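# Carry tube rack through self-closing doors to desk

## Task

Move the tube rack from the counter, through the doors that swing shut by themselves, onto the desk, using either robot or both. It counts only if the rack stands upright on the desk, each tube sits all the way down in a hole, and both doors are closed at the end. Neither the rack nor any tube may touch the floor. The robots must release the rack and back away at the end, and no robot may fall or be left leaning.

## Robot and tools

Robots: two identical Hello Robot Stretch 4 units, r1 and r2. Each has an omni-wheel base, a mast with a lift, an arm that telescopes forward, a wrist (yaw, pitch, roll) and a two-finger gripper. Height is about 1.6 m, and the base rim lies within 0.23 m of the base origin. Each robot has cameras rN_head_camera, rN_head_left_camera, rN_head_right_camera and rN_wrist_camera (N = 1 or 2). A loose object may occasionally get a brief shove from outside.

Frames: the base frame sits on the floor under the base centre, with x forward, y left and z up. The odometry frame is the base frame at scene start. Each robot reports only in its own frames, so where the robots are relative to each other can be judged only from images, lidar_m and wrist_depth_mm. hand_pose is the point between the open fingertips (link pinch), given in the base frame. Its printed value may be a little off.

execute_actions(actions, cameras): actions is a list holding one action or none. An empty list just returns state and images. The action is an object keyed "r1" and/or "r2". Each robot entry can hold:
- "base", with exactly one key, an offset from where the base last reported itself. translate_m is a straight drive in metres, forward positive, -2 to 2. strafe_m is a sideways drive in metres, left positive, -2 to 2. rotate_rad is a turn in place in radians, counter-clockwise positive, -3.2 to 3.2.
- "joints", absolute targets by name. lift_m 0 to 1.2. arm_m 0 to 0.55 (extension). wrist_yaw_rad -1.134 to 4.276 (0 forward, + left, 3.14 stowed; above 3.4 the arm may block). wrist_pitch_rad -1.117 to 4.259 (0 level, 1.57 pointing down). wrist_roll_rad -1.117 to 4.259 (+ turns clockwise seen from behind). gripper_m -0.038 to 0.141 (fingertip gap in metres; below 0 the fingers squeeze each other).
- "pace": "slow", "default", "fast" or "max". Base speeds are 0.1, 0.3, 0.4 and 0.6 m/s, and turn rates 1, 2, 3 and 4 rad/s. A raised lift lowers these caps, down to 0.3 m/s and 1 rad/s at lift 1.2.
- "contact_limits": {"arm_m": 0 to 0.75}, the push allowed before the arm stops. The default is 0.5.
- or, used alone, "end_of_arm": "enable_torque" to revive wrist or gripper motors that have shut off.
All motions in an action start together. An action lasts at most 15 s. A joint target outside its range is clipped and the result notes it. Any other out-of-range value or unknown key rejects the whole call. Parts left out of a call may keep pushing toward earlier targets. cameras lists the image sources. Leaving it out, null or ["all"] gives every camera, and [] gives none. The "pictures" line gives the order of the images.

wait(seconds 0 to 10): commands nothing and returns state and images. zoom_image(camera, region [x0,y0,x1,y1] in pixels, at most 504x504) enlarges part of that camera's latest full image. read_manual gives licence text only. finished_scene(scene) ends the scene for good and reports success.

Result lines: base_status and joint_status say how each motion ended. "done" for the base means the wheels turned the full amount, even if they slipped. "off_target" means the part stopped short and may still be pushing. "contact_stop_at_<key>" means the part was blocked and goes slack; a slack lift can sink under a load. "limit_stop_at_tilt" means the lean is over 6 degrees, and lift, arm and wheels ignore commands until it eases. "limit_stop_at_own_body" is a self-collision stop; it can happen with pitch below -0.2 and roll below -0.4 or above 4. "torque_fault" means a wrist or gripper motor is limp until enable_torque is sent. on_its_own reports what was not commanded. Its "held at" is a target, not a position. base_odometry counts wheel turns only. If turned_by_wheels and turned_by_imu differ by more than about 0.1 rad, a slip or collision happened. base_tilt is in degrees with forward and right positive, with a fixed error of about 1.5 degrees. motor_effort is a percentage of maximum, with the peak in brackets. lidar_m gives 12 sectors of 30 degrees, starting straight ahead and going counter-clockwise. "-" means nothing seen or closer than 0.25 m. wrist_depth_mm is a 7x7 grid of depths from 100 to 2000 mm. Clear objects are missed by both.

Gripping: command a gap smaller than the object. Neither the gap reading nor "done" proves a grasp, but a firm squeeze shows up in the gripper effort. If the fingertips snag on a surface, raise the lift. To unfold at the start, send lift_m 0.4 and wrist_yaw_rad 0 together.

Avoid: robots pressing on each other, which ends the run. Once bases touch, any further drive is a hard press. Carrying over 1 kg with arm_m above 0.2 while driving or turning, especially fast, can tip the robot. Pushing or pulling hard with a high gripper can tip it too. Two robots carrying one load can drift up to 3 cm apart per metre and tug each other over.

Each tool is called after "Request:" as name([rows], argument=value, ...), one row to a line, values as JSON.

## Session

Request:
execute_actions(actions=[])

Scene clock: 0.00 s.
r1.base_odometry: x=+0.000 y=+0.000 heading=+0.000 (m, m, rad; r1's odometry frame)
r1.turned_by_wheels: +0.000 (rad since the last result)
r1.turned_by_imu: +0.000 (rad since the last result)
r1.base_tilt: forward=+0.2 right=-0.3 (deg)
r1.lidar_m: 1.10 1.20 1.77 1.75 1.90 2.88 1.27 1.46 1.38 1.36 1.46 1.14
r1.base_status: not commanded
r1.joint_positions: lift_m=+0.200 arm_m=+0.002 wrist_yaw_rad=+3.053 wrist_pitch_rad=-0.013 wrist_roll_rad=-0.017 gripper_m=+0.057
r1.joint_status: not commanded
r1.motor_effort: lift_m=+19 arm_m=-1 wrist_yaw_rad=-3 wrist_pitch_rad=-4 wrist_roll_rad=-1 gripper_m=-1 wheel_0=+0 wheel_1=+0 wheel_2=+1 (%)
r1.hand_pose: x=-0.1070 y=+0.1127 z=+0.3818 quat_wxyz=(+0.044, +0.006, -0.009, +0.999) (m; r1's base frame)
r1.wrist_depth_mm: 134 138 - - - - - / 111 138 - - - - - / 110 137 - - - - - / 126 151 - - - - - / - - - - - - - / 1618 1464 208 1576 196 1499 1464 / 1042 960 960 156 946 976 991
r2.base_odometry: x=+0.000 y=+0.000 heading=+0.000 (m, m, rad; r2's odometry frame)
r2.turned_by_wheels: +0.000 (rad since the last result)
r2.turned_by_imu: +0.000 (rad since the last result)
r2.base_tilt: forward=+0.2 right=-0.1 (deg)
r2.lidar_m: 1.49 1.31 1.00 0.95 1.02 1.48 1.28 1.31 2.19 2.08 2.04 1.54
r2.base_status: not commanded
r2.joint_positions: lift_m=+0.172 arm_m=+0.003 wrist_yaw_rad=+3.081 wrist_pitch_rad=+0.021 wrist_roll_rad=-0.005 gripper_m=+0.057
r2.joint_status: not commanded
r2.motor_effort: lift_m=+18 arm_m=-1 wrist_yaw_rad=+2 wrist_pitch_rad=-6 wrist_roll_rad=+4 gripper_m=-3 wheel_0=+0 wheel_1=+0 wheel_2=+0 (%)
r2.hand_pose: x=-0.1090 y=+0.1047 z=+0.3446 quat_wxyz=(+0.030, -0.011, -0.002, +0.999) (m; r2's base frame)
r2.wrist_depth_mm: - 135 - - - 1808 1229 / - 132 - - - 1808 1229 / 107 137 224 - - 1863 1229 / 136 149 - - - 1863 1229 / - 1863 1366 1983 1661 1618 1281 / 1205 1182 197 1060 931 1060 1060 / 831 768 820 - 820 732 759
pictures: r1_head_camera, r1_head_left_camera, r1_head_right_camera, r1_wrist_camera, r2_head_camera, r2_head_left_camera, r2_head_right_camera, r2_wrist_camera
Images, in order (width x height): r1_head_camera 420x560, r1_head_left_camera 420x672, r1_head_right_camera 420x672, r1_wrist_camera 616x392, r2_head_camera 420x560, r2_head_left_camera 420x672, r2_head_right_camera 420x672, r2_wrist_camera 616x392.

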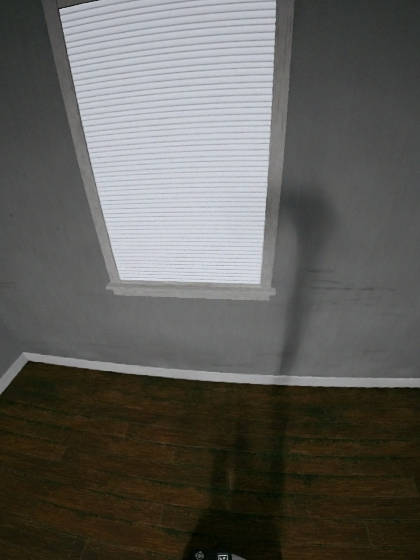

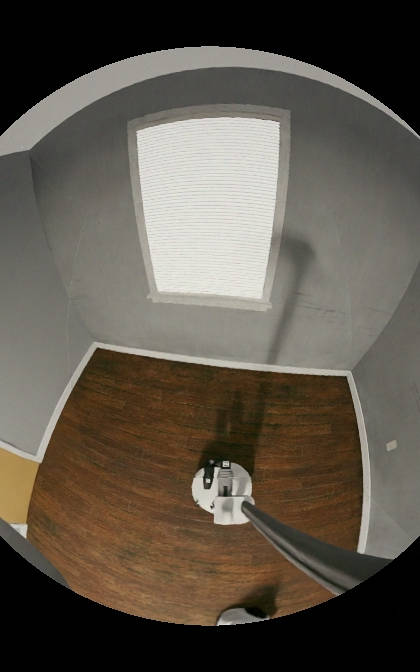

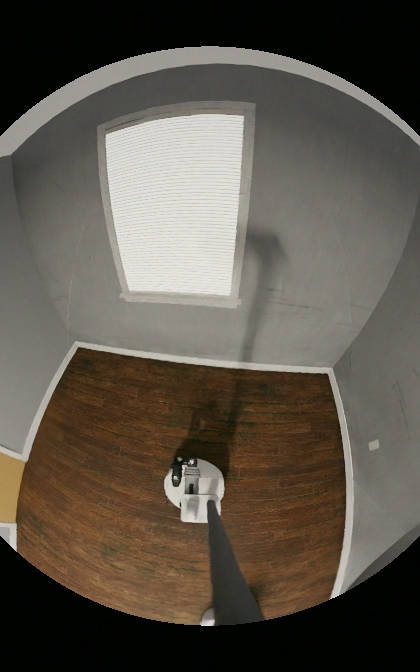

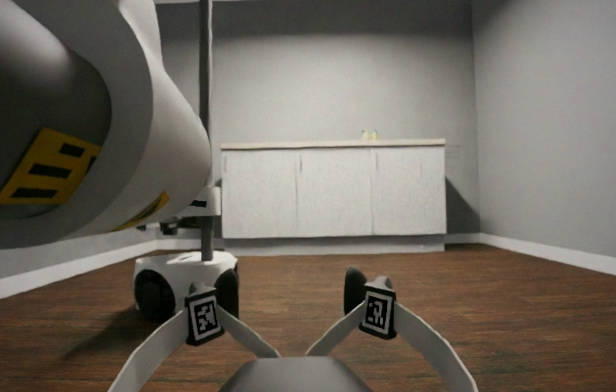

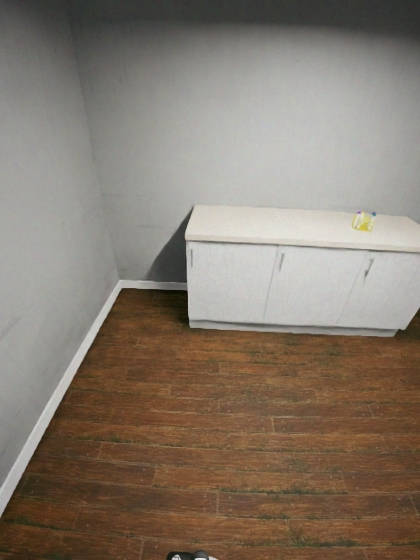

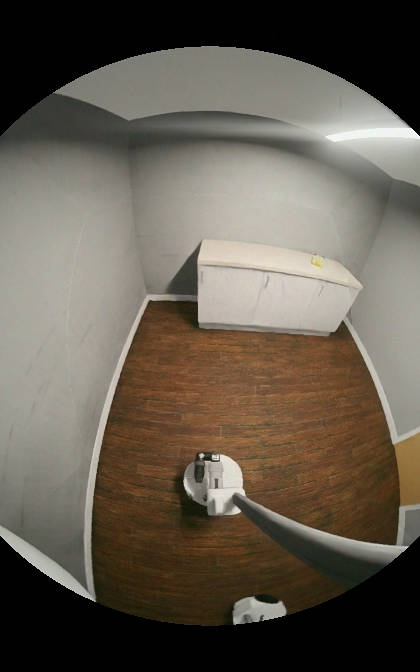

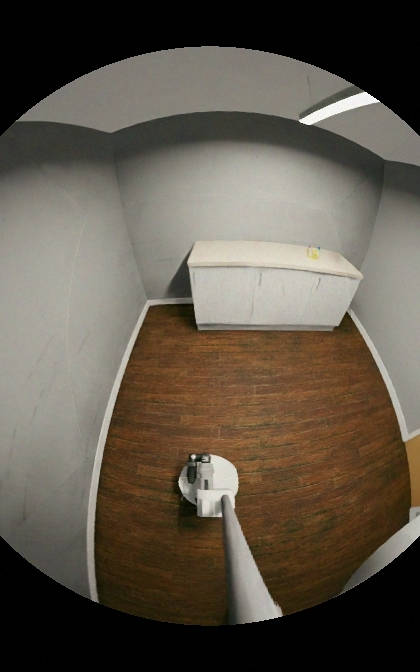

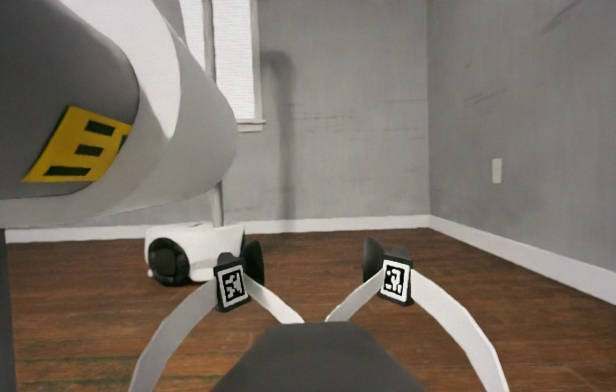

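Request:
execute_actions([
  {"r1":{"base":{"rotate_rad":1.7},"joints":{"lift_m":0.7,"wrist_yaw_rad":0}},"r2":{"base":{"strafe_m":-1.0},"joints":{"lift_m":0.9,"wrist_yaw_rad":0,"gripper_m":0.13}}},
], cameras=["r1_head_camera","r2_head_camera","r2_wrist_camera"])

Request:
execute_actions([
  {"r2":{"base":{"translate_m":0.8}}},
], cameras=["r2_head_camera","r2_wrist_camera"])

Scene clock: 6.13 s.
r1.base_odometry: x=+0.000 y=+0.000 heading=+1.700 (m, m, rad; r1's odometry frame)
r1.turned_by_wheels: +1.700 (rad since the last result)
r1.turned_by_imu: +1.706 (rad since the last result)
r1.base_tilt: forward=+0.2 right=-0.3 (deg)
r1.lidar_m: 1.74 2.04 1.40 2.80 1.59 1.36 1.36 1.37 1.10 1.12 1.27 1.75
r1.base_status: done
r1.joint_positions: lift_m=+0.700 arm_m=+0.002 wrist_yaw_rad=+0.000 wrist_pitch_rad=-0.013 wrist_roll_rad=-0.017 gripper_m=+0.057
r1.joint_status: all done
r1.motor_effort: lift_m=+21(22) arm_m=-1(1) wrist_yaw_rad=+0(8) wrist_pitch_rad=-4(5) wrist_roll_rad=-1(1) gripper_m=-3(6) wheel_0=-1(9) wheel_1=+1(5) wheel_2=+1(5) (%)
r1.hand_pose: x=+0.4610 y=-0.0873 z=+0.8819 quat_wxyz=(+1.000, -0.008, -0.007, +0.000) (m; r1's base frame)
r1.wrist_depth_mm: 1921 1756 1661 1618 1499 1430 1397 / 1863 1808 1708 1618 1537 1430 1366 / 1921 1708 1661 1576 1537 1464 1366 / 1921 1756 1708 1618 1576 1430 1366 / 1808 1808 1708 1537 1537 1464 1430 / 1863 1808 208 1576 196 1464 1397 / 1921 1708 1708 156 1537 1397 1366
r2.base_odometry: x=+0.000 y=-1.000 heading=+0.000 (m, m, rad; r2's odometry frame)
r2.turned_by_wheels: +0.000 (rad since the last result)
r2.turned_by_imu: -0.007 (rad since the last result)
r2.base_tilt: forward=+0.1 right=-0.2 (deg)
r2.lidar_m: 1.43 1.54 2.02 1.96 2.11 1.41 1.48 1.54 1.10 1.10 1.21 1.46
r2.base_status: done
r2.joint_positions: lift_m=+0.900 arm_m=+0.003 wrist_yaw_rad=+0.000 wrist_pitch_rad=+0.021 wrist_roll_rad=-0.005 gripper_m=+0.130
r2.joint_status: all done
r2.motor_effort: lift_m=+20(21) arm_m=+0(1) wrist_yaw_rad=+0(6) wrist_pitch_rad=-5(5) wrist_roll_rad=+3(3) gripper_m=-2(2) wheel_0=+0(13) wheel_1=+1(8) wheel_2=+0(0) (%)
r2.hand_pose: x=+0.4620 y=-0.0874 z=+1.0719 quat_wxyz=(+1.000, -0.003, +0.011, +0.000) (m; r2's base frame)
r2.wrist_depth_mm: 1863 1863 1808 1808 1756 1756 1618 / 1921 1808 1863 1808 1756 1756 1576 / 1921 1863 1863 1808 1808 1756 1618 / 1921 1863 1863 1808 1808 1756 1618 / 1308 1308 1281 1255 1229 1336 1661 / 1336 1308 1281 160 1255 1255 1661 / 1336 1308 1308 - 1255 1229 1708
pictures: r1_head_camera, r2_head_camera, r2_wrist_camera
Images, in order (width x height): r1_head_camera 420x560, r2_head_camera 420x560, r2_wrist_camera 616x392.

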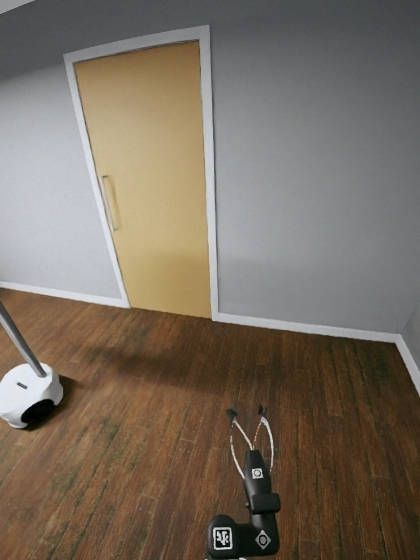

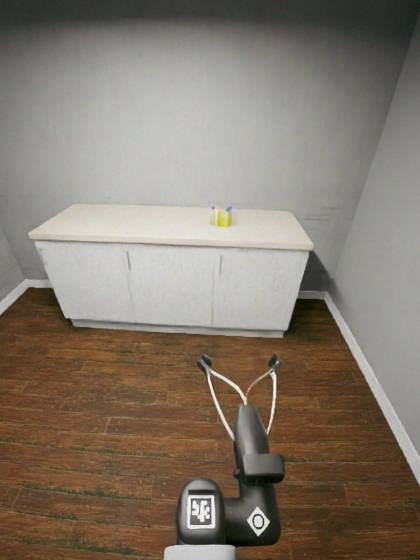

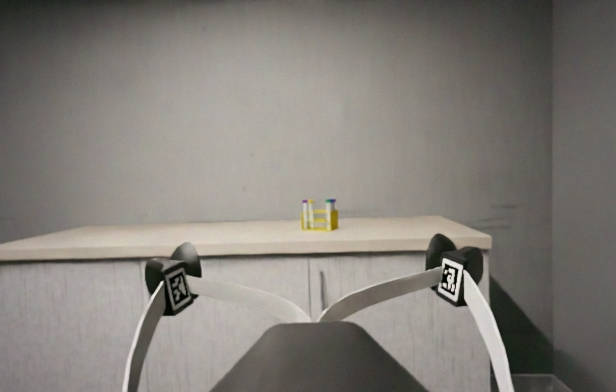

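Scene clock: 10.27 s.
r1.base_odometry: x=+0.000 y=+0.000 heading=+1.700 (m, m, rad; r1's odometry frame)
r1.turned_by_wheels: +0.000 (rad since the last result)
r1.turned_by_imu: -0.001 (rad since the last result)
r1.base_tilt: forward=+0.2 right=-0.2 (deg)
r1.lidar_m: 1.74 2.06 2.16 2.80 1.60 1.37 1.33 1.35 1.13 1.12 1.28 1.75
r1.base_status: not commanded
r1.joint_positions: lift_m=+0.700 arm_m=+0.002 wrist_yaw_rad=+0.000 wrist_pitch_rad=-0.013 wrist_roll_rad=-0.017 gripper_m=+0.057
r1.joint_status: not commanded
r1.motor_effort: lift_m=+21(21) arm_m=-1(1) wrist_yaw_rad=-3(2) wrist_pitch_rad=-5(5) wrist_roll_rad=-1(1) gripper_m=-3(2) wheel_0=-1(1) wheel_1=+1(1) wheel_2=+1(1) (%)
r1.hand_pose: x=+0.4610 y=-0.0873 z=+0.8819 quat_wxyz=(+1.000, -0.008, -0.007, +0.000) (m; r1's base frame)
r1.wrist_depth_mm: 1921 1808 1661 1618 1537 1430 1397 / 1863 1863 1661 1618 1537 1430 1366 / 1921 1708 1661 1618 1464 1430 1397 / 1921 1708 1661 1618 1537 1397 1366 / 1921 1756 1618 1618 1499 1430 1366 / 1863 1808 209 1537 195 1430 1397 / 1983 1756 1661 156 1499 1499 1366
r2.base_odometry: x=+0.800 y=-1.000 heading=+0.000 (m, m, rad; r2's odometry frame)
r2.turned_by_wheels: +0.000 (rad since the last result)
r2.turned_by_imu: -0.006 (rad since the last result)
r2.base_tilt: forward=+0.4 right=-0.1 (deg)
r2.lidar_m: 0.63 0.68 1.00 1.92 2.07 2.17 2.22 1.51 1.19 1.16 0.87 0.65
r2.base_status: done
r2.joint_positions: lift_m=+0.900 arm_m=+0.003 wrist_yaw_rad=+0.000 wrist_pitch_rad=+0.021 wrist_roll_rad=-0.005 gripper_m=+0.130
r2.joint_status: not commanded
r2.motor_effort: lift_m=+20(20) arm_m=-1(1) wrist_yaw_rad=+0(0) wrist_pitch_rad=-6(6) wrist_roll_rad=+3(3) gripper_m=+1(0) wheel_0=+0(8) wheel_1=+2(6) wheel_2=+0(8) (%)
r2.hand_pose: x=+0.4620 y=-0.0874 z=+1.0719 quat_wxyz=(+1.000, -0.003, +0.011, +0.000) (m; r2's base frame)
r2.wrist_depth_mm: 1060 1042 1025 1025 1025 1008 991 / 1078 1060 1042 1025 1025 1008 991 / 1098 1060 1060 1042 1025 1025 1008 / 1098 1060 1060 1060 1060 1025 1008 / 1098 1078 1060 691 891 854 1025 / 668 591 535 160 544 535 569 / 455 445 442 - 445 418 415
pictures: r2_head_camera, r2_wrist_camera
Images, in order (width x height): r2_head_camera 420x560, r2_wrist_camera 616x392.

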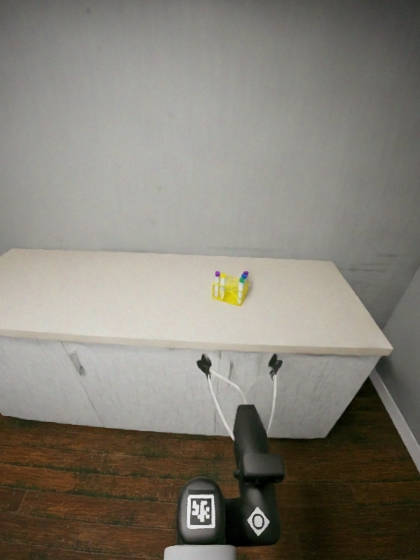

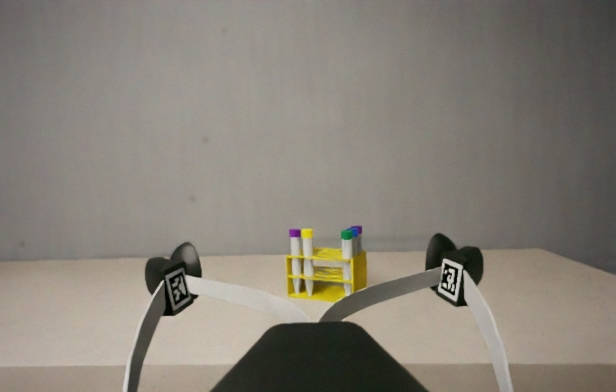

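Request:
execute_actions([
  {"r1":{"base":{"rotate_rad":-0.129}},"r2":{"base":{"strafe_m":0.33},"joints":{"lift_m":0.77,"gripper_m":0.141}}},
], cameras=[])

Request:
execute_actions([
  {"r1":{"base":{"strafe_m":0.8}},"r2":{"base":{"rotate_rad":-0.35}}},
], cameras=["r1_head_camera","r1_wrist_camera","r2_wrist_camera"])

Scene clock: 16.43 s.
r1.base_odometry: x=+0.000 y=+0.000 heading=+1.571 (m, m, rad; r1's odometry frame)
r1.turned_by_wheels: -0.129 (rad since the last result)
r1.turned_by_imu: -0.131 (rad since the last result)
r1.base_tilt: forward=+0.2 right=-0.2 (deg)
r1.lidar_m: 1.75 1.89 2.13 2.08 1.75 1.39 1.35 1.47 1.14 1.10 1.19 1.75
r1.base_status: done
r1.joint_positions: lift_m=+0.700 arm_m=+0.002 wrist_yaw_rad=+0.000 wrist_pitch_rad=-0.013 wrist_roll_rad=-0.017 gripper_m=+0.057
r1.joint_status: not commanded
r1.motor_effort: lift_m=+21(21) arm_m=-1(1) wrist_yaw_rad=-1(1) wrist_pitch_rad=-5(5) wrist_roll_rad=-1(1) gripper_m=-2(2) wheel_0=+1(8) wheel_1=+0(0) wheel_2=+0(4) (%)
r1.hand_pose: x=+0.4610 y=-0.0874 z=+0.8819 quat_wxyz=(+1.000, -0.008, -0.007, +0.000) (m; r1's base frame)
r1.wrist_depth_mm: 1661 1661 1618 1576 1537 1499 1464 / 1618 1618 1537 1576 1499 1464 1464 / 1661 1618 1576 1576 1537 1464 1464 / 1661 1576 1661 1576 1576 1499 1499 / 1708 1618 1661 1576 1537 1537 1464 / 1661 1618 209 1576 195 1499 1430 / 1661 1618 1618 156 1499 1499 1464
r2.base_odometry: x=+0.800 y=-0.670 heading=+0.000 (m, m, rad; r2's odometry frame)
r2.turned_by_wheels: +0.000 (rad since the last result)
r2.turned_by_imu: +0.000 (rad since the last result)
r2.base_tilt: forward=+0.3 right=-0.1 (deg)
r2.lidar_m: 0.63 0.70 0.99 1.60 1.71 2.42 2.11 2.05 1.54 1.48 0.89 0.67
r2.base_status: done
r2.joint_positions: lift_m=+0.770 arm_m=+0.003 wrist_yaw_rad=+0.000 wrist_pitch_rad=+0.021 wrist_roll_rad=-0.005 gripper_m=+0.141
r2.joint_status: all done
r2.motor_effort: lift_m=+16(20) arm_m=-1(1) wrist_yaw_rad=+0(1) wrist_pitch_rad=-6(5) wrist_roll_rad=+4(3) gripper_m=+0(2) wheel_0=+2(9) wheel_1=+0(9) wheel_2=+0(1) (%)
r2.hand_pose: x=+0.4620 y=-0.0874 z=+0.9423 quat_wxyz=(+1.000, -0.003, +0.011, +0.000) (m; r2's base frame)
r2.wrist_depth_mm: 1098 1078 1060 1042 1025 1008 991 / 1078 1078 1078 1060 1025 1025 1008 / 1098 1078 1078 1060 1042 1042 1025 / 1098 1098 1078 1060 1060 842 788 / 508 480 455 445 439 424 424 / 496 484 477 163 459 452 449 / 500 492 484 - 462 462 452
pictures: none
No camera images: the call's "cameras" was empty. Leave "cameras" out to get every camera's image.

Scene clock: 20.43 s.
r1.base_odometry: x=-0.800 y=+0.000 heading=+1.571 (m, m, rad; r1's odometry frame)
r1.turned_by_wheels: +0.000 (rad since the last result)
r1.turned_by_imu: +0.000 (rad since the last result)
r1.base_tilt: forward=+0.2 right=-0.2 (deg)
r1.lidar_m: 1.85 2.01 1.32 1.36 1.61 1.25 1.26 1.38 1.99 1.89 2.08 1.85
r1.base_status: done
r1.joint_positions: lift_m=+0.700 arm_m=+0.002 wrist_yaw_rad=+0.000 wrist_pitch_rad=-0.013 wrist_roll_rad=-0.017 gripper_m=+0.057
r1.joint_status: not commanded
r1.motor_effort: lift_m=+20(21) arm_m=-1(1) wrist_yaw_rad=-1(4) wrist_pitch_rad=-5(4) wrist_roll_rad=-1(1) gripper_m=-1(6) wheel_0=+0(7) wheel_1=+1(7) wheel_2=+0(1) (%)
r1.hand_pose: x=+0.4610 y=-0.0874 z=+0.8820 quat_wxyz=(+1.000, -0.008, -0.007, +0.000) (m; r1's base frame)
r1.wrist_depth_mm: 1808 1708 1708 1661 1661 1499 1537 / 1808 1808 1708 1708 1661 1618 1537 / 1756 1708 1661 1661 1576 1618 1576 / 1808 1708 1708 1708 1618 1576 1537 / 1808 1708 1708 1708 1618 1576 1576 / 1756 1756 209 1661 195 1618 1537 / 1756 1756 1661 156 1618 1618 1576
r2.base_odometry: x=+0.800 y=-0.670 heading=-0.350 (m, m, rad; r2's odometry frame)
r2.turned_by_wheels: -0.350 (rad since the last result)
r2.turned_by_imu: -0.359 (rad since the last result)
r2.base_tilt: forward=+0.2 right=-0.2 (deg)
r2.lidar_m: 0.67 0.65 0.76 1.60 1.59 1.84 1.31 1.46 1.76 1.50 1.49 0.78
r2.base_status: done
r2.joint_positions: lift_m=+0.770 arm_m=+0.003 wrist_yaw_rad=+0.000 wrist_pitch_rad=+0.021 wrist_roll_rad=-0.005 gripper_m=+0.141
r2.joint_status: not commanded
r2.motor_effort: lift_m=+15(16) arm_m=-1(0) wrist_yaw_rad=+0(2) wrist_pitch_rad=-5(6) wrist_roll_rad=+4(3) gripper_m=+1(1) wheel_0=+0(3) wheel_1=-1(5) wheel_2=+1(7) (%)
r2.hand_pose: x=+0.4620 y=-0.0874 z=+0.9423 quat_wxyz=(+1.000, -0.003, +0.011, +0.000) (m; r2's base frame)
r2.wrist_depth_mm: 931 991 1060 1138 1229 1308 1366 / 931 1008 1060 1160 1229 1336 1366 / 946 991 1078 1138 1229 1336 1366 / 946 1008 1060 798 1229 1308 1336 / 508 477 480 517 554 574 654 / 430 452 488 163 559 609 668 / 436 459 492 - 585 615 676
pictures: r1_head_camera, r1_wrist_camera, r2_wrist_camera
Images, in order (width x height): r1_head_camera 420x560, r1_wrist_camera 616x392, r2_wrist_camera 616x392.

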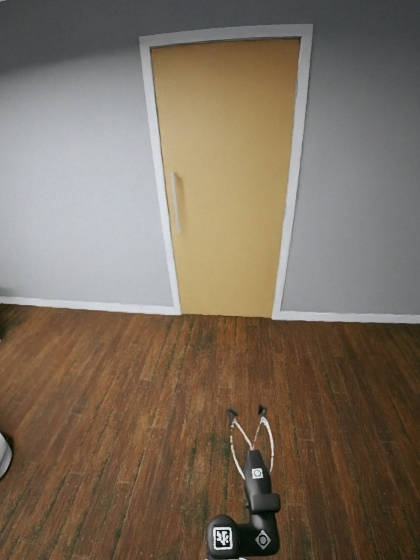

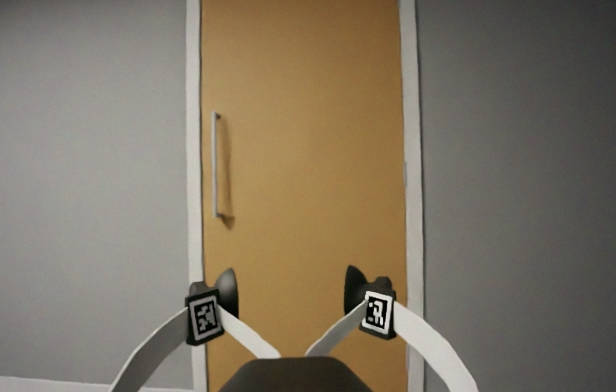

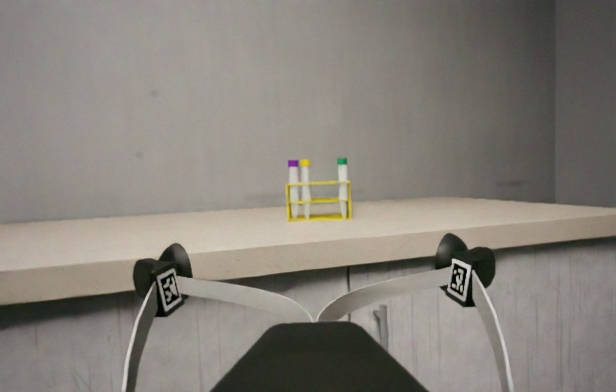

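Request:
execute_actions([
  {"r1":{"base":{"translate_m":1.3},"joints":{"gripper_m":0.0}},"r2":{"base":{"strafe_m":-0.022},"joints":{"arm_m":0.4}}},
], cameras=["r2_wrist_camera"])

Request:
execute_actions([
  {"r1":{"base":{"translate_m":0.3},"pace":"slow"}},
], cameras=["r1_head_camera"])

Scene clock: 27.60 s.
r1.base_odometry: x=-0.801 y=+1.300 heading=+1.571 (m, m, rad; r1's odometry frame)
r1.turned_by_wheels: +0.000 (rad since the last result)
r1.turned_by_imu: -0.006 (rad since the last result)
r1.base_tilt: forward=+0.2 right=-0.3 (deg)
r1.lidar_m: 0.55 0.58 0.92 1.93 1.40 2.60 2.55 2.72 2.11 1.59 0.73 0.56
r1.base_status: done
r1.joint_positions: lift_m=+0.700 arm_m=+0.002 wrist_yaw_rad=+0.000 wrist_pitch_rad=-0.013 wrist_roll_rad=-0.017 gripper_m=+0.000
r1.joint_status: all done
r1.motor_effort: lift_m=+20(20) arm_m=-1(1) wrist_yaw_rad=-2(3) wrist_pitch_rad=-4(4) wrist_roll_rad=-1(1) gripper_m=-4(8) wheel_0=+0(3) wheel_1=+0(3) wheel_2=+2(7) (%)
r1.hand_pose: x=+0.4610 y=-0.0874 z=+0.8820 quat_wxyz=(+1.000, -0.008, -0.007, +0.000) (m; r1's base frame)
r1.wrist_depth_mm: 362 355 347 340 334 327 319 / 366 353 349 342 332 327 320 / 362 355 347 342 330 327 319 / 362 353 345 340 332 325 319 / 359 353 345 338 334 324 319 / 362 353 206 201 332 324 319 / 357 353 343 183 329 324 319
r2.base_odometry: x=+0.792 y=-0.691 heading=-0.349 (m, m, rad; r2's odometry frame)
r2.turned_by_wheels: +0.000 (rad since the last result)
r2.turned_by_imu: -0.003 (rad since the last result)
r2.base_tilt: forward=+0.3 right=+0.0 (deg)
r2.lidar_m: 0.67 0.65 0.77 1.62 1.61 1.86 3.12 1.60 1.40 1.47 1.47 0.80
r2.base_status: done
r2.joint_positions: lift_m=+0.770 arm_m=+0.399 wrist_yaw_rad=+0.000 wrist_pitch_rad=+0.021 wrist_roll_rad=-0.005 gripper_m=+0.141
r2.joint_status: all done
r2.motor_effort: lift_m=+15(15) arm_m=+5(6) wrist_yaw_rad=-1(1) wrist_pitch_rad=-5(5) wrist_roll_rad=+3(3) gripper_m=+1(0) wheel_0=+1(7) wheel_1=+1(7) wheel_2=+1(1) (%)
r2.hand_pose: x=+0.8585 y=-0.0874 z=+0.9423 quat_wxyz=(+1.000, -0.003, +0.011, +0.000) (m; r2's base frame)
r2.wrist_depth_mm: 627 661 707 759 820 878 976 / 634 661 715 759 820 891 976 / 627 676 707 759 820 904 976 / 634 676 707 778 831 891 991 / 496 469 384 355 357 342 382 / 268 237 218 163 208 216 232 / 185 172 179 - 181 168 167
pictures: r2_wrist_camera
Images, in order (width x height): r2_wrist_camera 616x392.

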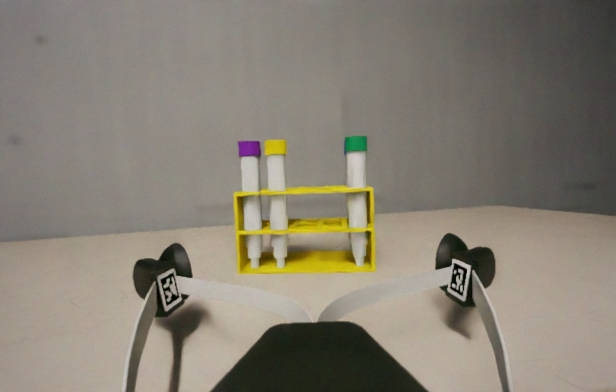

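Scene clock: 32.97 s.
r1.base_odometry: x=-0.828 y=+1.350 heading=+1.174 (m, m, rad; r1's odometry frame)
r1.turned_by_wheels: -0.397 (rad since the last result)
r1.turned_by_imu: -0.238 (rad since the last result)
r1.base_tilt: forward=+0.2 right=-0.3 (deg)
r1.lidar_m: 0.55 0.55 0.73 1.56 1.37 1.36 2.57 2.62 2.32 2.16 0.92 0.60
r1.base_status: translate_m limit_stop_at_tilt (by the wheels' count: +0.046 of +0.300)
r1.joint_positions: lift_m=+0.702 arm_m=+0.001 wrist_yaw_rad=+0.000 wrist_pitch_rad=-0.013 wrist_roll_rad=-0.017 gripper_m=+0.000
r1.joint_status: not commanded
r1.on_its_own: the wheels are slack since a limit_stop_at_tilt; lift_m is slack since a limit_stop_at_tilt; arm_m is slack since a limit_stop_at_tilt
r1.motor_effort: lift_m=+19(20) arm_m=+0(1) wrist_yaw_rad=-4(82) wrist_pitch_rad=-5(51) wrist_roll_rad=-1(1) gripper_m=-7(6) wheel_0=+0(5) wheel_1=+0(3) wheel_2=+0(22) (%)
r1.hand_pose: x=+0.4608 y=-0.0874 z=+0.8835 quat_wxyz=(+1.000, -0.008, -0.007, +0.000) (m; r1's base frame)
r1.wrist_depth_mm: 324 334 343 355 366 382 397 / 324 332 343 353 366 382 394 / 322 329 342 355 368 379 389 / 322 329 342 353 368 382 392 / 319 330 343 351 366 377 389 / 322 330 206 202 364 375 389 / 320 325 336 183 357 377 389
r2.base_odometry: x=+0.792 y=-0.691 heading=-0.349 (m, m, rad; r2's odometry frame)
r2.turned_by_wheels: +0.000 (rad since the last result)
r2.turned_by_imu: -0.002 (rad since the last result)
r2.base_tilt: forward=+0.2 right=-0.2 (deg)
r2.lidar_m: 0.65 0.66 0.77 1.63 1.62 1.85 3.16 3.26 1.35 1.48 1.46 0.80
r2.base_status: not commanded
r2.joint_positions: lift_m=+0.770 arm_m=+0.399 wrist_yaw_rad=+0.000 wrist_pitch_rad=+0.021 wrist_roll_rad=-0.005 gripper_m=+0.141
r2.joint_status: not commanded
r2.motor_effort: lift_m=+15(16) arm_m=+5(5) wrist_yaw_rad=+0(2) wrist_pitch_rad=-5(5) wrist_roll_rad=+2(4) gripper_m=-5(1) wheel_0=+1(1) wheel_1=+2(2) wheel_2=+1(2) (%)
r2.hand_pose: x=+0.8585 y=-0.0874 z=+0.9423 quat_wxyz=(+1.000, -0.003, +0.011, +0.000) (m; r2's base frame)
r2.wrist_depth_mm: 621 661 707 759 809 891 960 / 627 668 707 759 820 891 976 / 627 668 715 768 831 904 991 / 634 668 707 778 820 891 991 / 496 466 387 353 355 342 379 / 270 236 219 163 209 216 232 / 185 172 179 - 181 168 167
pictures: r1_head_camera
Images, in order (width x height): r1_head_camera 420x560.

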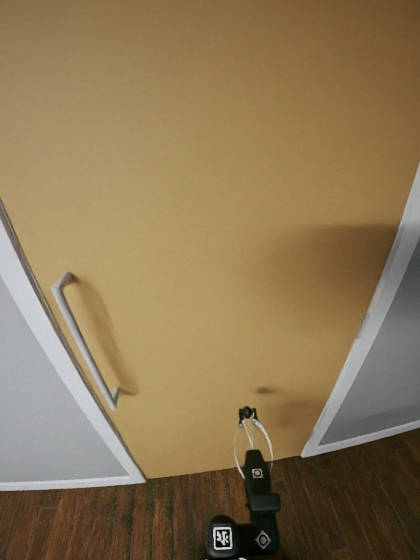

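Request:
execute_actions([
  {"r1":{"base":{"rotate_rad":0.245},"joints":{"gripper_m":0.1,"lift_m":0.8}},"r2":{"base":{"translate_m":0.06},"joints":{"arm_m":0.55},"pace":"slow"}},
], cameras=["r2_wrist_camera"])

Request:
execute_actions([
  {"r1":{"base":{"translate_m":-0.2}},"r2":{"joints":{"gripper_m":0.07}}},
], cameras=["r2_wrist_camera"])

Request:
execute_actions([
  {"r1":{"base":{"strafe_m":0.4}},"r2":{"joints":{"lift_m":0.85},"pace":"slow"}},
], cameras=["r2_wrist_camera","r1_wrist_camera"])

Scene clock: 36.63 s.
r1.base_odometry: x=-0.828 y=+1.350 heading=+1.419 (m, m, rad; r1's odometry frame)
r1.turned_by_wheels: +0.245 (rad since the last result)
r1.turned_by_imu: +0.245 (rad since the last result)
r1.base_tilt: forward=+0.2 right=-0.2 (deg)
r1.lidar_m: 0.55 0.54 0.93 1.91 1.39 2.59 2.55 2.76 2.20 1.52 0.71 0.58
r1.base_status: done
r1.joint_positions: lift_m=+0.800 arm_m=+0.001 wrist_yaw_rad=+0.000 wrist_pitch_rad=-0.013 wrist_roll_rad=-0.017 gripper_m=+0.100
r1.joint_status: all done
r1.on_its_own: arm_m is slack since a limit_stop_at_tilt
r1.motor_effort: lift_m=+22(22) arm_m=+0(0) wrist_yaw_rad=+0(1) wrist_pitch_rad=-5(5) wrist_roll_rad=-1(1) gripper_m=+0(7) wheel_0=-2(7) wheel_1=-1(7) wheel_2=-1(7) (%)
r1.hand_pose: x=+0.4608 y=-0.0874 z=+0.9818 quat_wxyz=(+1.000, -0.008, -0.007, +0.000) (m; r1's base frame)
r1.wrist_depth_mm: 355 349 340 334 322 315 310 / 355 347 340 329 324 315 310 / 355 347 340 330 324 317 310 / 353 347 338 330 324 314 310 / 355 347 338 327 324 315 309 / 355 345 334 330 198 314 309 / 353 343 338 151 322 312 309
r2.base_odometry: x=+0.848 y=-0.711 heading=-0.350 (m, m, rad; r2's odometry frame)
r2.turned_by_wheels: -0.001 (rad since the last result)
r2.turned_by_imu: -0.008 (rad since the last result)
r2.base_tilt: forward=+0.2 right=-0.2 (deg)
r2.lidar_m: 0.61 0.59 0.70 1.64 1.62 1.87 3.12 3.27 1.38 1.46 1.46 0.72
r2.base_status: done
r2.joint_positions: lift_m=+0.770 arm_m=+0.383 wrist_yaw_rad=-0.006 wrist_pitch_rad=+0.022 wrist_roll_rad=-0.006 gripper_m=+0.141
r2.joint_status: arm_m contact_stop (moved -0.016 of +0.151)
r2.on_its_own: arm_m is slack since a contact_stop (your +0.550 is given up); wrist_yaw_rad is at rest, and its effort (+17) is outside its rest range (-13 to +13)
r2.motor_effort: lift_m=+17(17) arm_m=+0(21) wrist_yaw_rad=+17(54) wrist_pitch_rad=-7(32) wrist_roll_rad=+4(7) gripper_m=+2(3) wheel_0=+0(1) wheel_1=+1(6) wheel_2=-11(22) (%)
r2.hand_pose: x=+0.8422 y=-0.0892 z=+0.9420 quat_wxyz=(+1.000, -0.003, +0.011, -0.003) (m; r2's base frame)
r2.wrist_depth_mm: 585 621 668 715 778 842 931 / 591 634 676 723 778 854 946 / 591 634 668 732 788 866 931 / 591 634 654 715 788 854 931 / 496 473 304 327 359 345 387 / 271 239 220 163 210 219 235 / 186 174 180 - 183 169 168
pictures: r2_wrist_camera
Images, in order (width x height): r2_wrist_camera 616x392.

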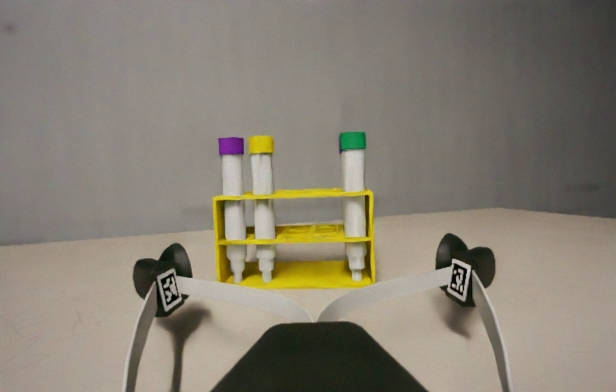

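not run: a stop came earlier in this reply.

not run: a stop came earlier in this reply.

Request:
execute_actions([
  {"r1":{"base":{"translate_m":-0.2}},"r2":{"base":{"strafe_m":0.012},"joints":{"lift_m":0.83,"wrist_pitch_rad":0.25,"arm_m":0.36}}},
], cameras=[])

Request:
execute_actions([
  {"r1":{"base":{"strafe_m":0.4}},"r2":{"joints":{"arm_m":0.54},"pace":"slow"}},
], cameras=["r2_wrist_camera","r1_wrist_camera"])

Scene clock: 39.87 s.
r1.base_odometry: x=-0.859 y=+1.152 heading=+1.418 (m, m, rad; r1's odometry frame)
r1.turned_by_wheels: +0.000 (rad since the last result)
r1.turned_by_imu: +0.000 (rad since the last result)
r1.base_tilt: forward=+0.1 right=-0.3 (deg)
r1.lidar_m: 0.73 0.79 1.27 1.42 1.33 2.37 2.37 2.58 2.12 2.00 0.97 0.76
r1.base_status: done
r1.joint_positions: lift_m=+0.800 arm_m=+0.001 wrist_yaw_rad=+0.000 wrist_pitch_rad=-0.013 wrist_roll_rad=-0.017 gripper_m=+0.100
r1.joint_status: not commanded
r1.on_its_own: arm_m is slack since a limit_stop_at_tilt
r1.motor_effort: lift_m=+21(22) arm_m=+0(0) wrist_yaw_rad=-2(0) wrist_pitch_rad=-5(5) wrist_roll_rad=-1(1) gripper_m=+1(3) wheel_0=+0(5) wheel_1=+0(8) wheel_2=+0(8) (%)
r1.hand_pose: x=+0.4608 y=-0.0874 z=+0.9818 quat_wxyz=(+1.000, -0.008, -0.007, +0.000) (m; r1's base frame)
r1.wrist_depth_mm: 559 559 549 535 525 504 504 / 559 564 539 530 517 508 500 / 559 554 549 530 521 508 496 / 559 554 549 530 521 508 500 / 564 559 539 525 521 508 492 / 559 492 544 535 197 508 492 / 564 559 544 151 521 500 496
r2.base_odometry: x=+0.853 y=-0.700 heading=-0.350 (m, m, rad; r2's odometry frame)
r2.turned_by_wheels: +0.000 (rad since the last result)
r2.turned_by_imu: -0.001 (rad since the last result)
r2.base_tilt: forward=+0.1 right=+0.0 (deg)
r2.lidar_m: 0.59 0.60 0.69 1.64 1.61 1.85 3.09 1.33 1.30 1.48 1.47 0.73
r2.base_status: done
r2.joint_positions: lift_m=+0.830 arm_m=+0.361 wrist_yaw_rad=+0.000 wrist_pitch_rad=+0.252 wrist_roll_rad=-0.006 gripper_m=+0.141
r2.joint_status: all done
r2.motor_effort: lift_m=+21(23) arm_m=-5(11) wrist_yaw_rad=+1(15) wrist_pitch_rad=-4(95) wrist_roll_rad=+4(5) gripper_m=-3(0) wheel_0=-1(13) wheel_1=+0(6) wheel_2=+0(10) (%)
r2.hand_pose: x=+0.8112 y=-0.0874 z=+0.9361 quat_wxyz=(+0.992, -0.003, +0.126, +0.000) (m; r2's base frame)
r2.wrist_depth_mm: 559 597 634 683 732 788 866 / 580 615 661 707 759 831 904 / 603 640 668 661 750 842 931 / 521 504 439 377 375 439 427 / 330 324 315 309 303 274 291 / 243 225 214 163 207 212 221 / 192 182 187 - 189 179 178
pictures: none
No camera images: the call's "cameras" was empty. Leave "cameras" out to get every camera's image.

Scene clock: 42.93 s.
r1.base_odometry: x=-1.254 y=+1.213 heading=+1.418 (m, m, rad; r1's odometry frame)
r1.turned_by_wheels: +0.000 (rad since the last result)
r1.turned_by_imu: +0.000 (rad since the last result)
r1.base_tilt: forward=+0.2 right=-0.2 (deg)
r1.lidar_m: 0.79 0.88 1.35 1.41 0.95 2.35 2.30 2.54 2.56 2.13 1.00 0.74
r1.base_status: done
r1.joint_positions: lift_m=+0.800 arm_m=+0.001 wrist_yaw_rad=+0.000 wrist_pitch_rad=-0.013 wrist_roll_rad=-0.017 gripper_m=+0.100
r1.joint_status: not commanded
r1.on_its_own: arm_m is slack since a limit_stop_at_tilt
r1.motor_effort: lift_m=+20(21) arm_m=+0(0) wrist_yaw_rad=-3(1) wrist_pitch_rad=-5(6) wrist_roll_rad=-1(2) gripper_m=-4(3) wheel_0=+1(12) wheel_1=-1(6) wheel_2=+0(2) (%)
r1.hand_pose: x=+0.4608 y=-0.0874 z=+0.9819 quat_wxyz=(+1.000, -0.008, -0.007, +0.000) (m; r1's base frame)
r1.wrist_depth_mm: 634 609 603 585 574 564 549 / 634 615 603 580 569 554 544 / 634 615 597 574 574 569 544 / 627 609 603 580 569 564 549 / 621 603 597 580 574 549 549 / 627 615 597 569 198 559 544 / 627 603 597 151 574 549 544
r2.base_odometry: x=+0.853 y=-0.700 heading=-0.350 (m, m, rad; r2's odometry frame)
r2.turned_by_wheels: +0.000 (rad since the last result)
r2.turned_by_imu: -0.001 (rad since the last result)
r2.base_tilt: forward=+0.3 right=-0.1 (deg)
r2.lidar_m: 0.60 0.59 0.70 1.63 1.63 1.86 3.10 1.05 0.94 1.48 1.47 0.71
r2.base_status: not commanded
r2.joint_positions: lift_m=+0.830 arm_m=+0.539 wrist_yaw_rad=+0.000 wrist_pitch_rad=+0.252 wrist_roll_rad=-0.006 gripper_m=+0.141
r2.joint_status: all done
r2.motor_effort: lift_m=+21(20) arm_m=+5(6) wrist_yaw_rad=+0(0) wrist_pitch_rad=-5(4) wrist_roll_rad=+4(3) gripper_m=+1(3) wheel_0=-1(1) wheel_1=+0(0) wheel_2=+0(0) (%)
r2.hand_pose: x=+0.9894 y=-0.0874 z=+0.9361 quat_wxyz=(+0.992, -0.003, +0.126, +0.000) (m; r2's base frame)
r2.wrist_depth_mm: 427 452 480 517 559 603 654 / 442 469 500 539 574 627 683 / 455 488 180 559 210 654 715 / 466 492 189 220 191 439 427 / 330 324 195 213 196 276 290 / 242 225 207 163 202 211 220 / 192 182 187 - 188 178 178
pictures: r1_wrist_camera, r2_wrist_camera
Images, in order (width x height): r1_wrist_camera 616x392, r2_wrist_camera 616x392.

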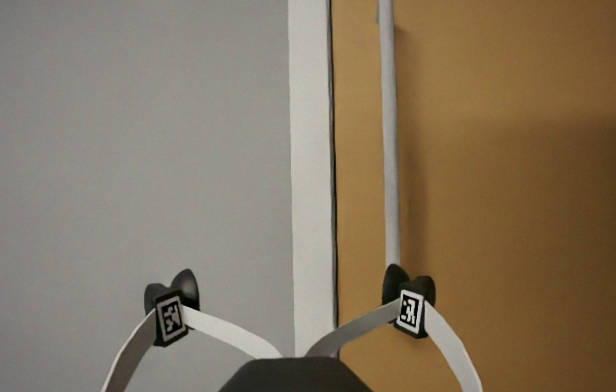

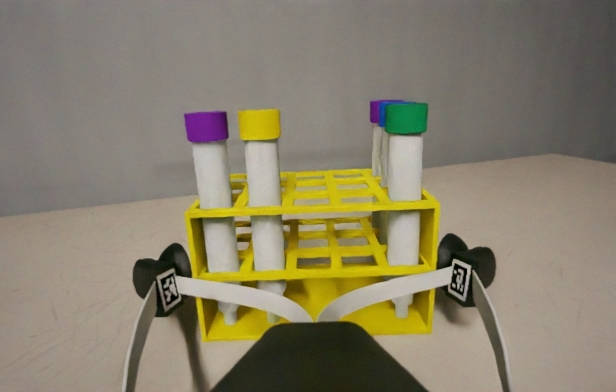

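Request:
execute_actions([
  {"r1":{"base":{"strafe_m":-0.11},"joints":{"lift_m":0.9}},"r2":{"joints":{"gripper_m":0.06}}},
], cameras=[])

Request:
execute_actions([
  {"r1":{"joints":{"arm_m":0.3}},"r2":{"joints":{"lift_m":0.93},"pace":"slow"}},
], cameras=["r2_wrist_camera","r1_wrist_camera"])

Scene clock: 46.90 s.
r1.base_odometry: x=-1.145 y=+1.196 heading=+1.419 (m, m, rad; r1's odometry frame)
r1.turned_by_wheels: +0.000 (rad since the last result)
r1.turned_by_imu: -0.001 (rad since the last result)
r1.base_tilt: forward=+0.2 right=-0.3 (deg)
r1.lidar_m: 0.71 0.86 1.33 1.50 1.04 2.35 2.30 2.56 2.43 2.12 1.01 0.79
r1.base_status: done
r1.joint_positions: lift_m=+0.900 arm_m=+0.001 wrist_yaw_rad=+0.000 wrist_pitch_rad=-0.013 wrist_roll_rad=-0.017 gripper_m=+0.100
r1.joint_status: all done
r1.on_its_own: arm_m is slack since a limit_stop_at_tilt
r1.motor_effort: lift_m=+21(24) arm_m=+0(0) wrist_yaw_rad=+0(2) wrist_pitch_rad=-5(5) wrist_roll_rad=-1(1) gripper_m=-3(0) wheel_0=-1(10) wheel_1=+2(6) wheel_2=+1(3) (%)
r1.hand_pose: x=+0.4608 y=-0.0874 z=+1.0818 quat_wxyz=(+1.000, -0.008, -0.007, +0.000) (m; r1's base frame)
r1.wrist_depth_mm: 615 597 574 574 564 539 535 / 621 603 574 564 559 544 535 / 615 603 574 569 564 544 535 / 609 597 574 564 559 549 530 / 615 603 580 564 559 539 535 / 615 591 559 564 198 549 530 / 609 591 585 151 559 544 535
r2.base_odometry: x=+0.853 y=-0.700 heading=-0.350 (m, m, rad; r2's odometry frame)
r2.turned_by_wheels: +0.000 (rad since the last result)
r2.turned_by_imu: -0.002 (rad since the last result)
r2.base_tilt: forward=+0.3 right=+0.0 (deg)
r2.lidar_m: 0.60 0.60 0.71 1.64 1.61 1.85 3.09 1.07 1.05 1.47 1.48 0.71
r2.base_status: not commanded
r2.joint_positions: lift_m=+0.830 arm_m=+0.539 wrist_yaw_rad=+0.000 wrist_pitch_rad=+0.253 wrist_roll_rad=-0.006 gripper_m=+0.060
r2.joint_status: all done
r2.motor_effort: lift_m=+22(21) arm_m=+5(5) wrist_yaw_rad=+0(2) wrist_pitch_rad=-7(8) wrist_roll_rad=+5(4) gripper_m=-24(15) wheel_0=-1(2) wheel_1=+0(0) wheel_2=+0(0) (%)
r2.hand_pose: x=+0.9893 y=-0.0874 z=+0.9358 quat_wxyz=(+0.992, -0.003, +0.126, +0.000) (m; r2's base frame)
r2.wrist_depth_mm: 427 455 484 517 554 603 654 / 442 469 496 539 564 634 683 / 459 484 163 559 190 654 715 / 462 492 171 203 178 433 421 / 329 319 179 223 181 274 289 / 241 177 183 206 187 181 219 / 184 187 185 - 185 178 177
pictures: none
No camera images: the call's "cameras" was empty. Leave "cameras" out to get every camera's image.

Scene clock: 48.90 s.
r1.base_odometry: x=-1.145 y=+1.196 heading=+1.419 (m, m, rad; r1's odometry frame)
r1.turned_by_wheels: +0.000 (rad since the last result)
r1.turned_by_imu: -0.001 (rad since the last result)
r1.base_tilt: forward=+0.2 right=-0.3 (deg)
r1.lidar_m: 0.73 0.88 1.35 1.48 1.05 2.37 2.30 2.53 2.44 2.12 1.00 0.80
r1.base_status: not commanded
r1.joint_positions: lift_m=+0.900 arm_m=+0.299 wrist_yaw_rad=+0.000 wrist_pitch_rad=-0.013 wrist_roll_rad=-0.017 gripper_m=+0.100
r1.joint_status: all done
r1.motor_effort: lift_m=+21(21) arm_m=+5(8) wrist_yaw_rad=-2(2) wrist_pitch_rad=-4(5) wrist_roll_rad=-1(1) gripper_m=+0(1) wheel_0=-1(1) wheel_1=+2(2) wheel_2=+1(1) (%)
r1.hand_pose: x=+0.7585 y=-0.0874 z=+1.0819 quat_wxyz=(+1.000, -0.008, -0.007, +0.000) (m; r1's base frame)
r1.wrist_depth_mm: 293 271 276 268 265 258 255 / 291 270 274 268 265 258 254 / 290 272 277 268 265 259 254 / 290 270 274 268 263 258 253 / 291 283 273 271 265 258 254 / 290 285 264 271 197 258 253 / 290 265 265 151 264 256 254
r2.base_odometry: x=+0.853 y=-0.700 heading=-0.350 (m, m, rad; r2's odometry frame)
r2.turned_by_wheels: +0.000 (rad since the last result)
r2.turned_by_imu: -0.001 (rad since the last result)
r2.base_tilt: forward=+0.1 right=+0.0 (deg)
r2.lidar_m: 0.61 0.60 0.68 1.62 1.62 1.86 3.11 1.10 1.04 1.46 1.46 0.72
r2.base_status: not commanded
r2.joint_positions: lift_m=+0.930 arm_m=+0.539 wrist_yaw_rad=+0.000 wrist_pitch_rad=+0.253 wrist_roll_rad=-0.006 gripper_m=+0.060
r2.joint_status: all done
r2.motor_effort: lift_m=+22(22) arm_m=+5(5) wrist_yaw_rad=+1(0) wrist_pitch_rad=-8(7) wrist_roll_rad=+5(4) gripper_m=-22(23) wheel_0=-1(1) wheel_1=+0(0) wheel_2=+0(0) (%)
r2.hand_pose: x=+0.9893 y=-0.0874 z=+1.0357 quat_wxyz=(+0.992, -0.003, +0.126, +0.000) (m; r2's base frame)
r2.wrist_depth_mm: 430 452 480 517 559 603 654 / 442 469 496 539 569 634 683 / 455 484 163 564 189 668 723 / 473 504 171 202 178 691 741 / 488 521 178 220 182 480 504 / 421 177 183 206 187 181 382 / 324 329 301 - 303 312 309
pictures: r1_wrist_camera, r2_wrist_camera
Images, in order (width x height): r1_wrist_camera 616x392, r2_wrist_camera 616x392.

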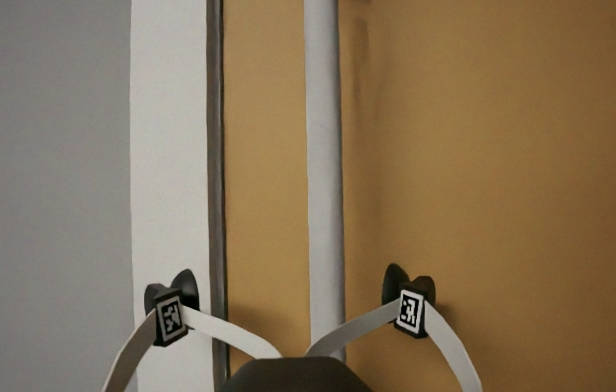

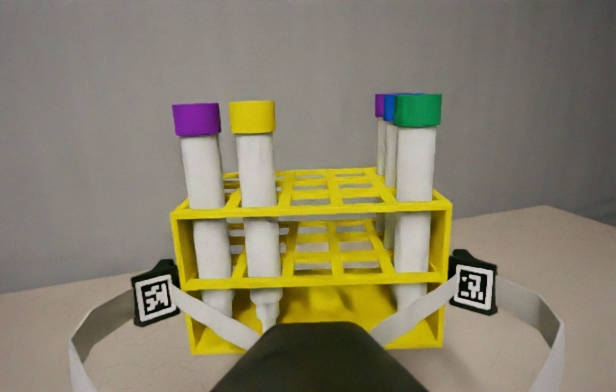

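Request:
execute_actions([
  {"r1":{"joints":{"arm_m":0.33,"gripper_m":0.05}},"r2":{"joints":{"arm_m":0.0},"pace":"slow"}},
], cameras=[])

Request:
execute_actions([
  {"r1":{"joints":{"gripper_m":-0.02}},"r2":{"base":{"translate_m":-0.3},"pace":"slow"}},
], cameras=[])

Request:
execute_actions([
  {"r1":{"base":{"strafe_m":-0.06},"joints":{"arm_m":0.03},"pace":"slow"},"r2":{"base":{"rotate_rad":-1.6},"pace":"slow"}},
], cameras=["r1_head_camera","r2_head_camera"])

Scene clock: 57.33 s.
r1.base_odometry: x=-1.145 y=+1.196 heading=+1.417 (m, m, rad; r1's odometry frame)
r1.turned_by_wheels: -0.002 (rad since the last result)
r1.turned_by_imu: -0.004 (rad since the last result)
r1.base_tilt: forward=+0.2 right=-0.3 (deg)
r1.lidar_m: 0.71 0.86 1.30 1.35 1.04 2.36 2.33 2.56 2.45 2.10 1.01 0.79
r1.base_status: not commanded
r1.joint_positions: lift_m=+0.900 arm_m=+0.328 wrist_yaw_rad=-0.020 wrist_pitch_rad=-0.014 wrist_roll_rad=-0.017 gripper_m=+0.050
r1.joint_status: all done
r1.on_its_own: wrist_yaw_rad is at rest, and its effort (+56) is outside its rest range (-13 to +13)
r1.motor_effort: lift_m=+21(21) arm_m=+10(15) wrist_yaw_rad=+56(57) wrist_pitch_rad=-3(4) wrist_roll_rad=-1(1) gripper_m=-8(15) wheel_0=-8(8) wheel_1=-3(4) wheel_2=-13(13) (%)
r1.hand_pose: x=+0.7859 y=-0.0931 z=+1.0820 quat_wxyz=(+1.000, -0.008, -0.007, -0.010) (m; r1's base frame)
r1.wrist_depth_mm: 256 237 248 243 240 236 233 / 255 237 249 182 239 236 233 / 255 236 249 183 239 236 234 / 255 238 247 241 241 236 234 / 256 237 247 243 241 236 234 / 254 236 208 242 191 236 232 / 254 236 247 175 240 235 233
r2.base_odometry: x=+0.853 y=-0.700 heading=-0.350 (m, m, rad; r2's odometry frame)
r2.turned_by_wheels: +0.000 (rad since the last result)
r2.turned_by_imu: -0.003 (rad since the last result)
r2.base_tilt: forward=+0.2 right=-0.2 (deg)
r2.lidar_m: 0.39 0.60 0.70 1.62 1.61 1.85 3.12 1.09 1.05 1.47 1.47 0.42
r2.base_status: not commanded
r2.joint_positions: lift_m=+0.930 arm_m=+0.003 wrist_yaw_rad=+0.000 wrist_pitch_rad=+0.253 wrist_roll_rad=-0.006 gripper_m=+0.060
r2.joint_status: all done
joint sent to its limit — the command would take r2.arm_m past its lower limit, so that joint was sent only as far as its limit.
r2.motor_effort: lift_m=+21(22) arm_m=-5(7) wrist_yaw_rad=+0(0) wrist_pitch_rad=-7(8) wrist_roll_rad=+4(5) gripper_m=-23(23) wheel_0=-1(1) wheel_1=+0(0) wheel_2=+0(0) (%)
r2.hand_pose: x=+0.4537 y=-0.0874 z=+1.0357 quat_wxyz=(+0.992, -0.003, +0.126, +0.000) (m; r2's base frame)
r2.wrist_depth_mm: 831 891 946 1025 1078 1182 1255 / 854 904 960 1042 1098 1205 1308 / 891 946 163 1098 189 1281 1308 / 891 878 171 202 177 768 750 / 580 564 178 223 182 564 634 / 427 177 183 206 187 181 683 / 421 462 477 - 603 661 750
pictures: none
No camera images: the call's "cameras" was empty. Leave "cameras" out to get every camera's image.

Scene clock: 61.60 s.
r1.base_odometry: x=-1.145 y=+1.196 heading=+1.417 (m, m, rad; r1's odometry frame)
r1.turned_by_wheels: +0.001 (rad since the last result)
r1.turned_by_imu: -0.001 (rad since the last result)
r1.base_tilt: forward=+0.2 right=-0.3 (deg)
r1.lidar_m: 0.75 0.85 1.33 1.64 0.89 0.95 2.31 2.56 2.44 2.12 1.02 0.79
r1.base_status: not commanded
r1.joint_positions: lift_m=+0.900 arm_m=+0.329 wrist_yaw_rad=-0.008 wrist_pitch_rad=-0.014 wrist_roll_rad=-0.017 gripper_m=-0.020
r1.joint_status: all done
r1.on_its_own: wrist_yaw_rad is at rest, and its effort (+22) is outside its rest range (-13 to +13)
r1.motor_effort: lift_m=+22(22) arm_m=+4(10) wrist_yaw_rad=+22(53) wrist_pitch_rad=-4(4) wrist_roll_rad=-1(1) gripper_m=-15(15) wheel_0=-7(7) wheel_1=-2(3) wheel_2=-5(13) (%)
r1.hand_pose: x=+0.7879 y=-0.0898 z=+1.0819 quat_wxyz=(+1.000, -0.008, -0.007, -0.004) (m; r1's base frame)
r1.wrist_depth_mm: 255 238 245 239 237 232 229 / 256 236 246 239 237 232 229 / 255 236 245 177 238 232 228 / 254 236 245 178 236 232 229 / 256 236 244 237 236 231 229 / 256 238 234 183 234 231 229 / 256 236 243 172 235 229 227
r2.base_odometry: x=+0.571 y=-0.597 heading=-0.350 (m, m, rad; r2's odometry frame)
r2.turned_by_wheels: +0.000 (rad since the last result)
r2.turned_by_imu: +0.000 (rad since the last result)
r2.base_tilt: forward=+0.2 right=-0.2 (deg)
r2.lidar_m: 0.39 0.89 1.01 1.54 1.53 1.77 2.92 3.17 0.88 1.29 1.57 0.42
r2.base_status: done
r2.joint_positions: lift_m=+0.930 arm_m=+0.003 wrist_yaw_rad=+0.000 wrist_pitch_rad=+0.253 wrist_roll_rad=-0.006 gripper_m=+0.060
r2.joint_status: not commanded
r2.motor_effort: lift_m=+22(22) arm_m=-5(5) wrist_yaw_rad=+0(0) wrist_pitch_rad=-8(9) wrist_roll_rad=+3(4) gripper_m=-24(22) wheel_0=+0(7) wheel_1=-1(5) wheel_2=+0(6) (%)
r2.hand_pose: x=+0.4537 y=-0.0874 z=+1.0357 quat_wxyz=(+0.992, -0.003, +0.126, +0.000) (m; r2's base frame)
r2.wrist_depth_mm: 1060 1118 1205 1281 1366 1464 1397 / 1078 1160 1229 1336 1397 1537 1430 / 1118 1205 163 1366 188 1618 1430 / 904 878 170 202 177 931 1397 / 654 691 178 223 182 960 1499 / 683 177 183 206 187 180 1464 / 699 768 798 - 1008 1078 1464
pictures: none
No camera images: the call's "cameras" was empty. Leave "cameras" out to get every camera's image.

Scene clock: 65.90 s.
r1.base_odometry: x=-1.086 y=+1.187 heading=+1.418 (m, m, rad; r1's odometry frame)
r1.turned_by_wheels: +0.000 (rad since the last result)
r1.turned_by_imu: +0.000 (rad since the last result)
r1.base_tilt: forward=+0.2 right=-0.2 (deg)
r1.lidar_m: 0.44 0.86 1.29 1.71 0.64 1.08 2.34 2.57 2.37 2.09 0.92 0.55
r1.base_status: done
r1.joint_positions: lift_m=+0.900 arm_m=+0.031 wrist_yaw_rad=+0.001 wrist_pitch_rad=-0.012 wrist_roll_rad=-0.017 gripper_m=-0.020
r1.joint_status: all done
r1.motor_effort: lift_m=+21(21) arm_m=-6(5) wrist_yaw_rad=-4(70) wrist_pitch_rad=-7(7) wrist_roll_rad=-1(1) gripper_m=-18(19) wheel_0=+2(18) wheel_1=+1(7) wheel_2=+2(12) (%)
r1.hand_pose: x=+0.4905 y=-0.0871 z=+1.0816 quat_wxyz=(+1.000, -0.008, -0.006, +0.000) (m; r1's base frame)
r1.wrist_depth_mm: 574 554 235 252 270 290 309 / 574 559 234 251 268 290 307 / 569 559 236 252 268 289 309 / 574 549 236 251 267 286 307 / 574 554 235 250 267 289 306 / 574 559 185 181 264 287 306 / 569 224 229 176 260 287 307
r2.base_odometry: x=+0.571 y=-0.597 heading=-1.950 (m, m, rad; r2's odometry frame)
r2.turned_by_wheels: -1.600 (rad since the last result)
r2.turned_by_imu: -1.636 (rad since the last result)
r2.base_tilt: forward=+0.3 right=-0.4 (deg)
r2.lidar_m: 0.39 1.56 1.09 0.91 0.90 1.01 1.53 1.52 1.67 2.68 3.16 0.43
r2.base_status: done
r2.joint_positions: lift_m=+0.930 arm_m=+0.003 wrist_yaw_rad=+0.000 wrist_pitch_rad=+0.253 wrist_roll_rad=-0.006 gripper_m=+0.060
r2.joint_status: not commanded
r2.motor_effort: lift_m=+22(22) arm_m=-5(5) wrist_yaw_rad=+1(1) wrist_pitch_rad=-8(8) wrist_roll_rad=+4(4) gripper_m=-21(27) wheel_0=+0(4) wheel_1=+2(6) wheel_2=+1(6) (%)
r2.hand_pose: x=+0.4536 y=-0.0874 z=+1.0357 quat_wxyz=(+0.992, -0.003, +0.126, +0.000) (m; r2's base frame)
r2.wrist_depth_mm: 1098 1182 1229 1366 1255 1576 627 / 1118 1205 1281 1397 1160 842 668 / 1182 1229 163 1499 189 1808 1308 / 1182 1281 170 202 178 1863 - / 1229 1366 178 223 182 1921 - / 1308 177 183 206 187 180 1708 / 1336 1430 1537 - 1464 1537 1430
pictures: r1_head_camera, r2_head_camera
Images, in order (width x height): r1_head_camera 420x560, r2_head_camera 420x560.

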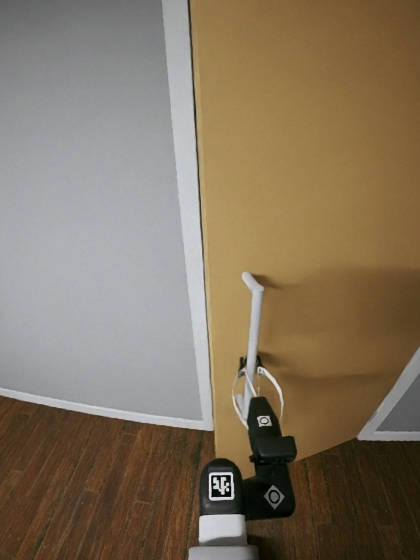

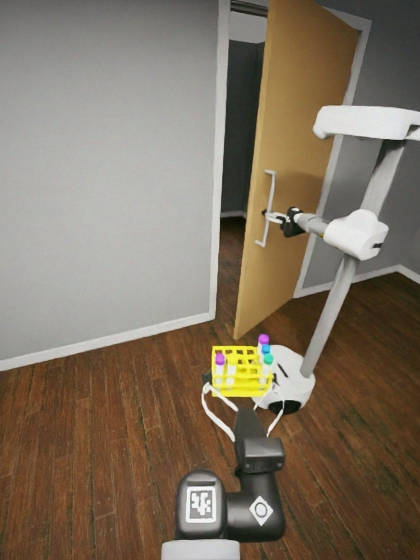

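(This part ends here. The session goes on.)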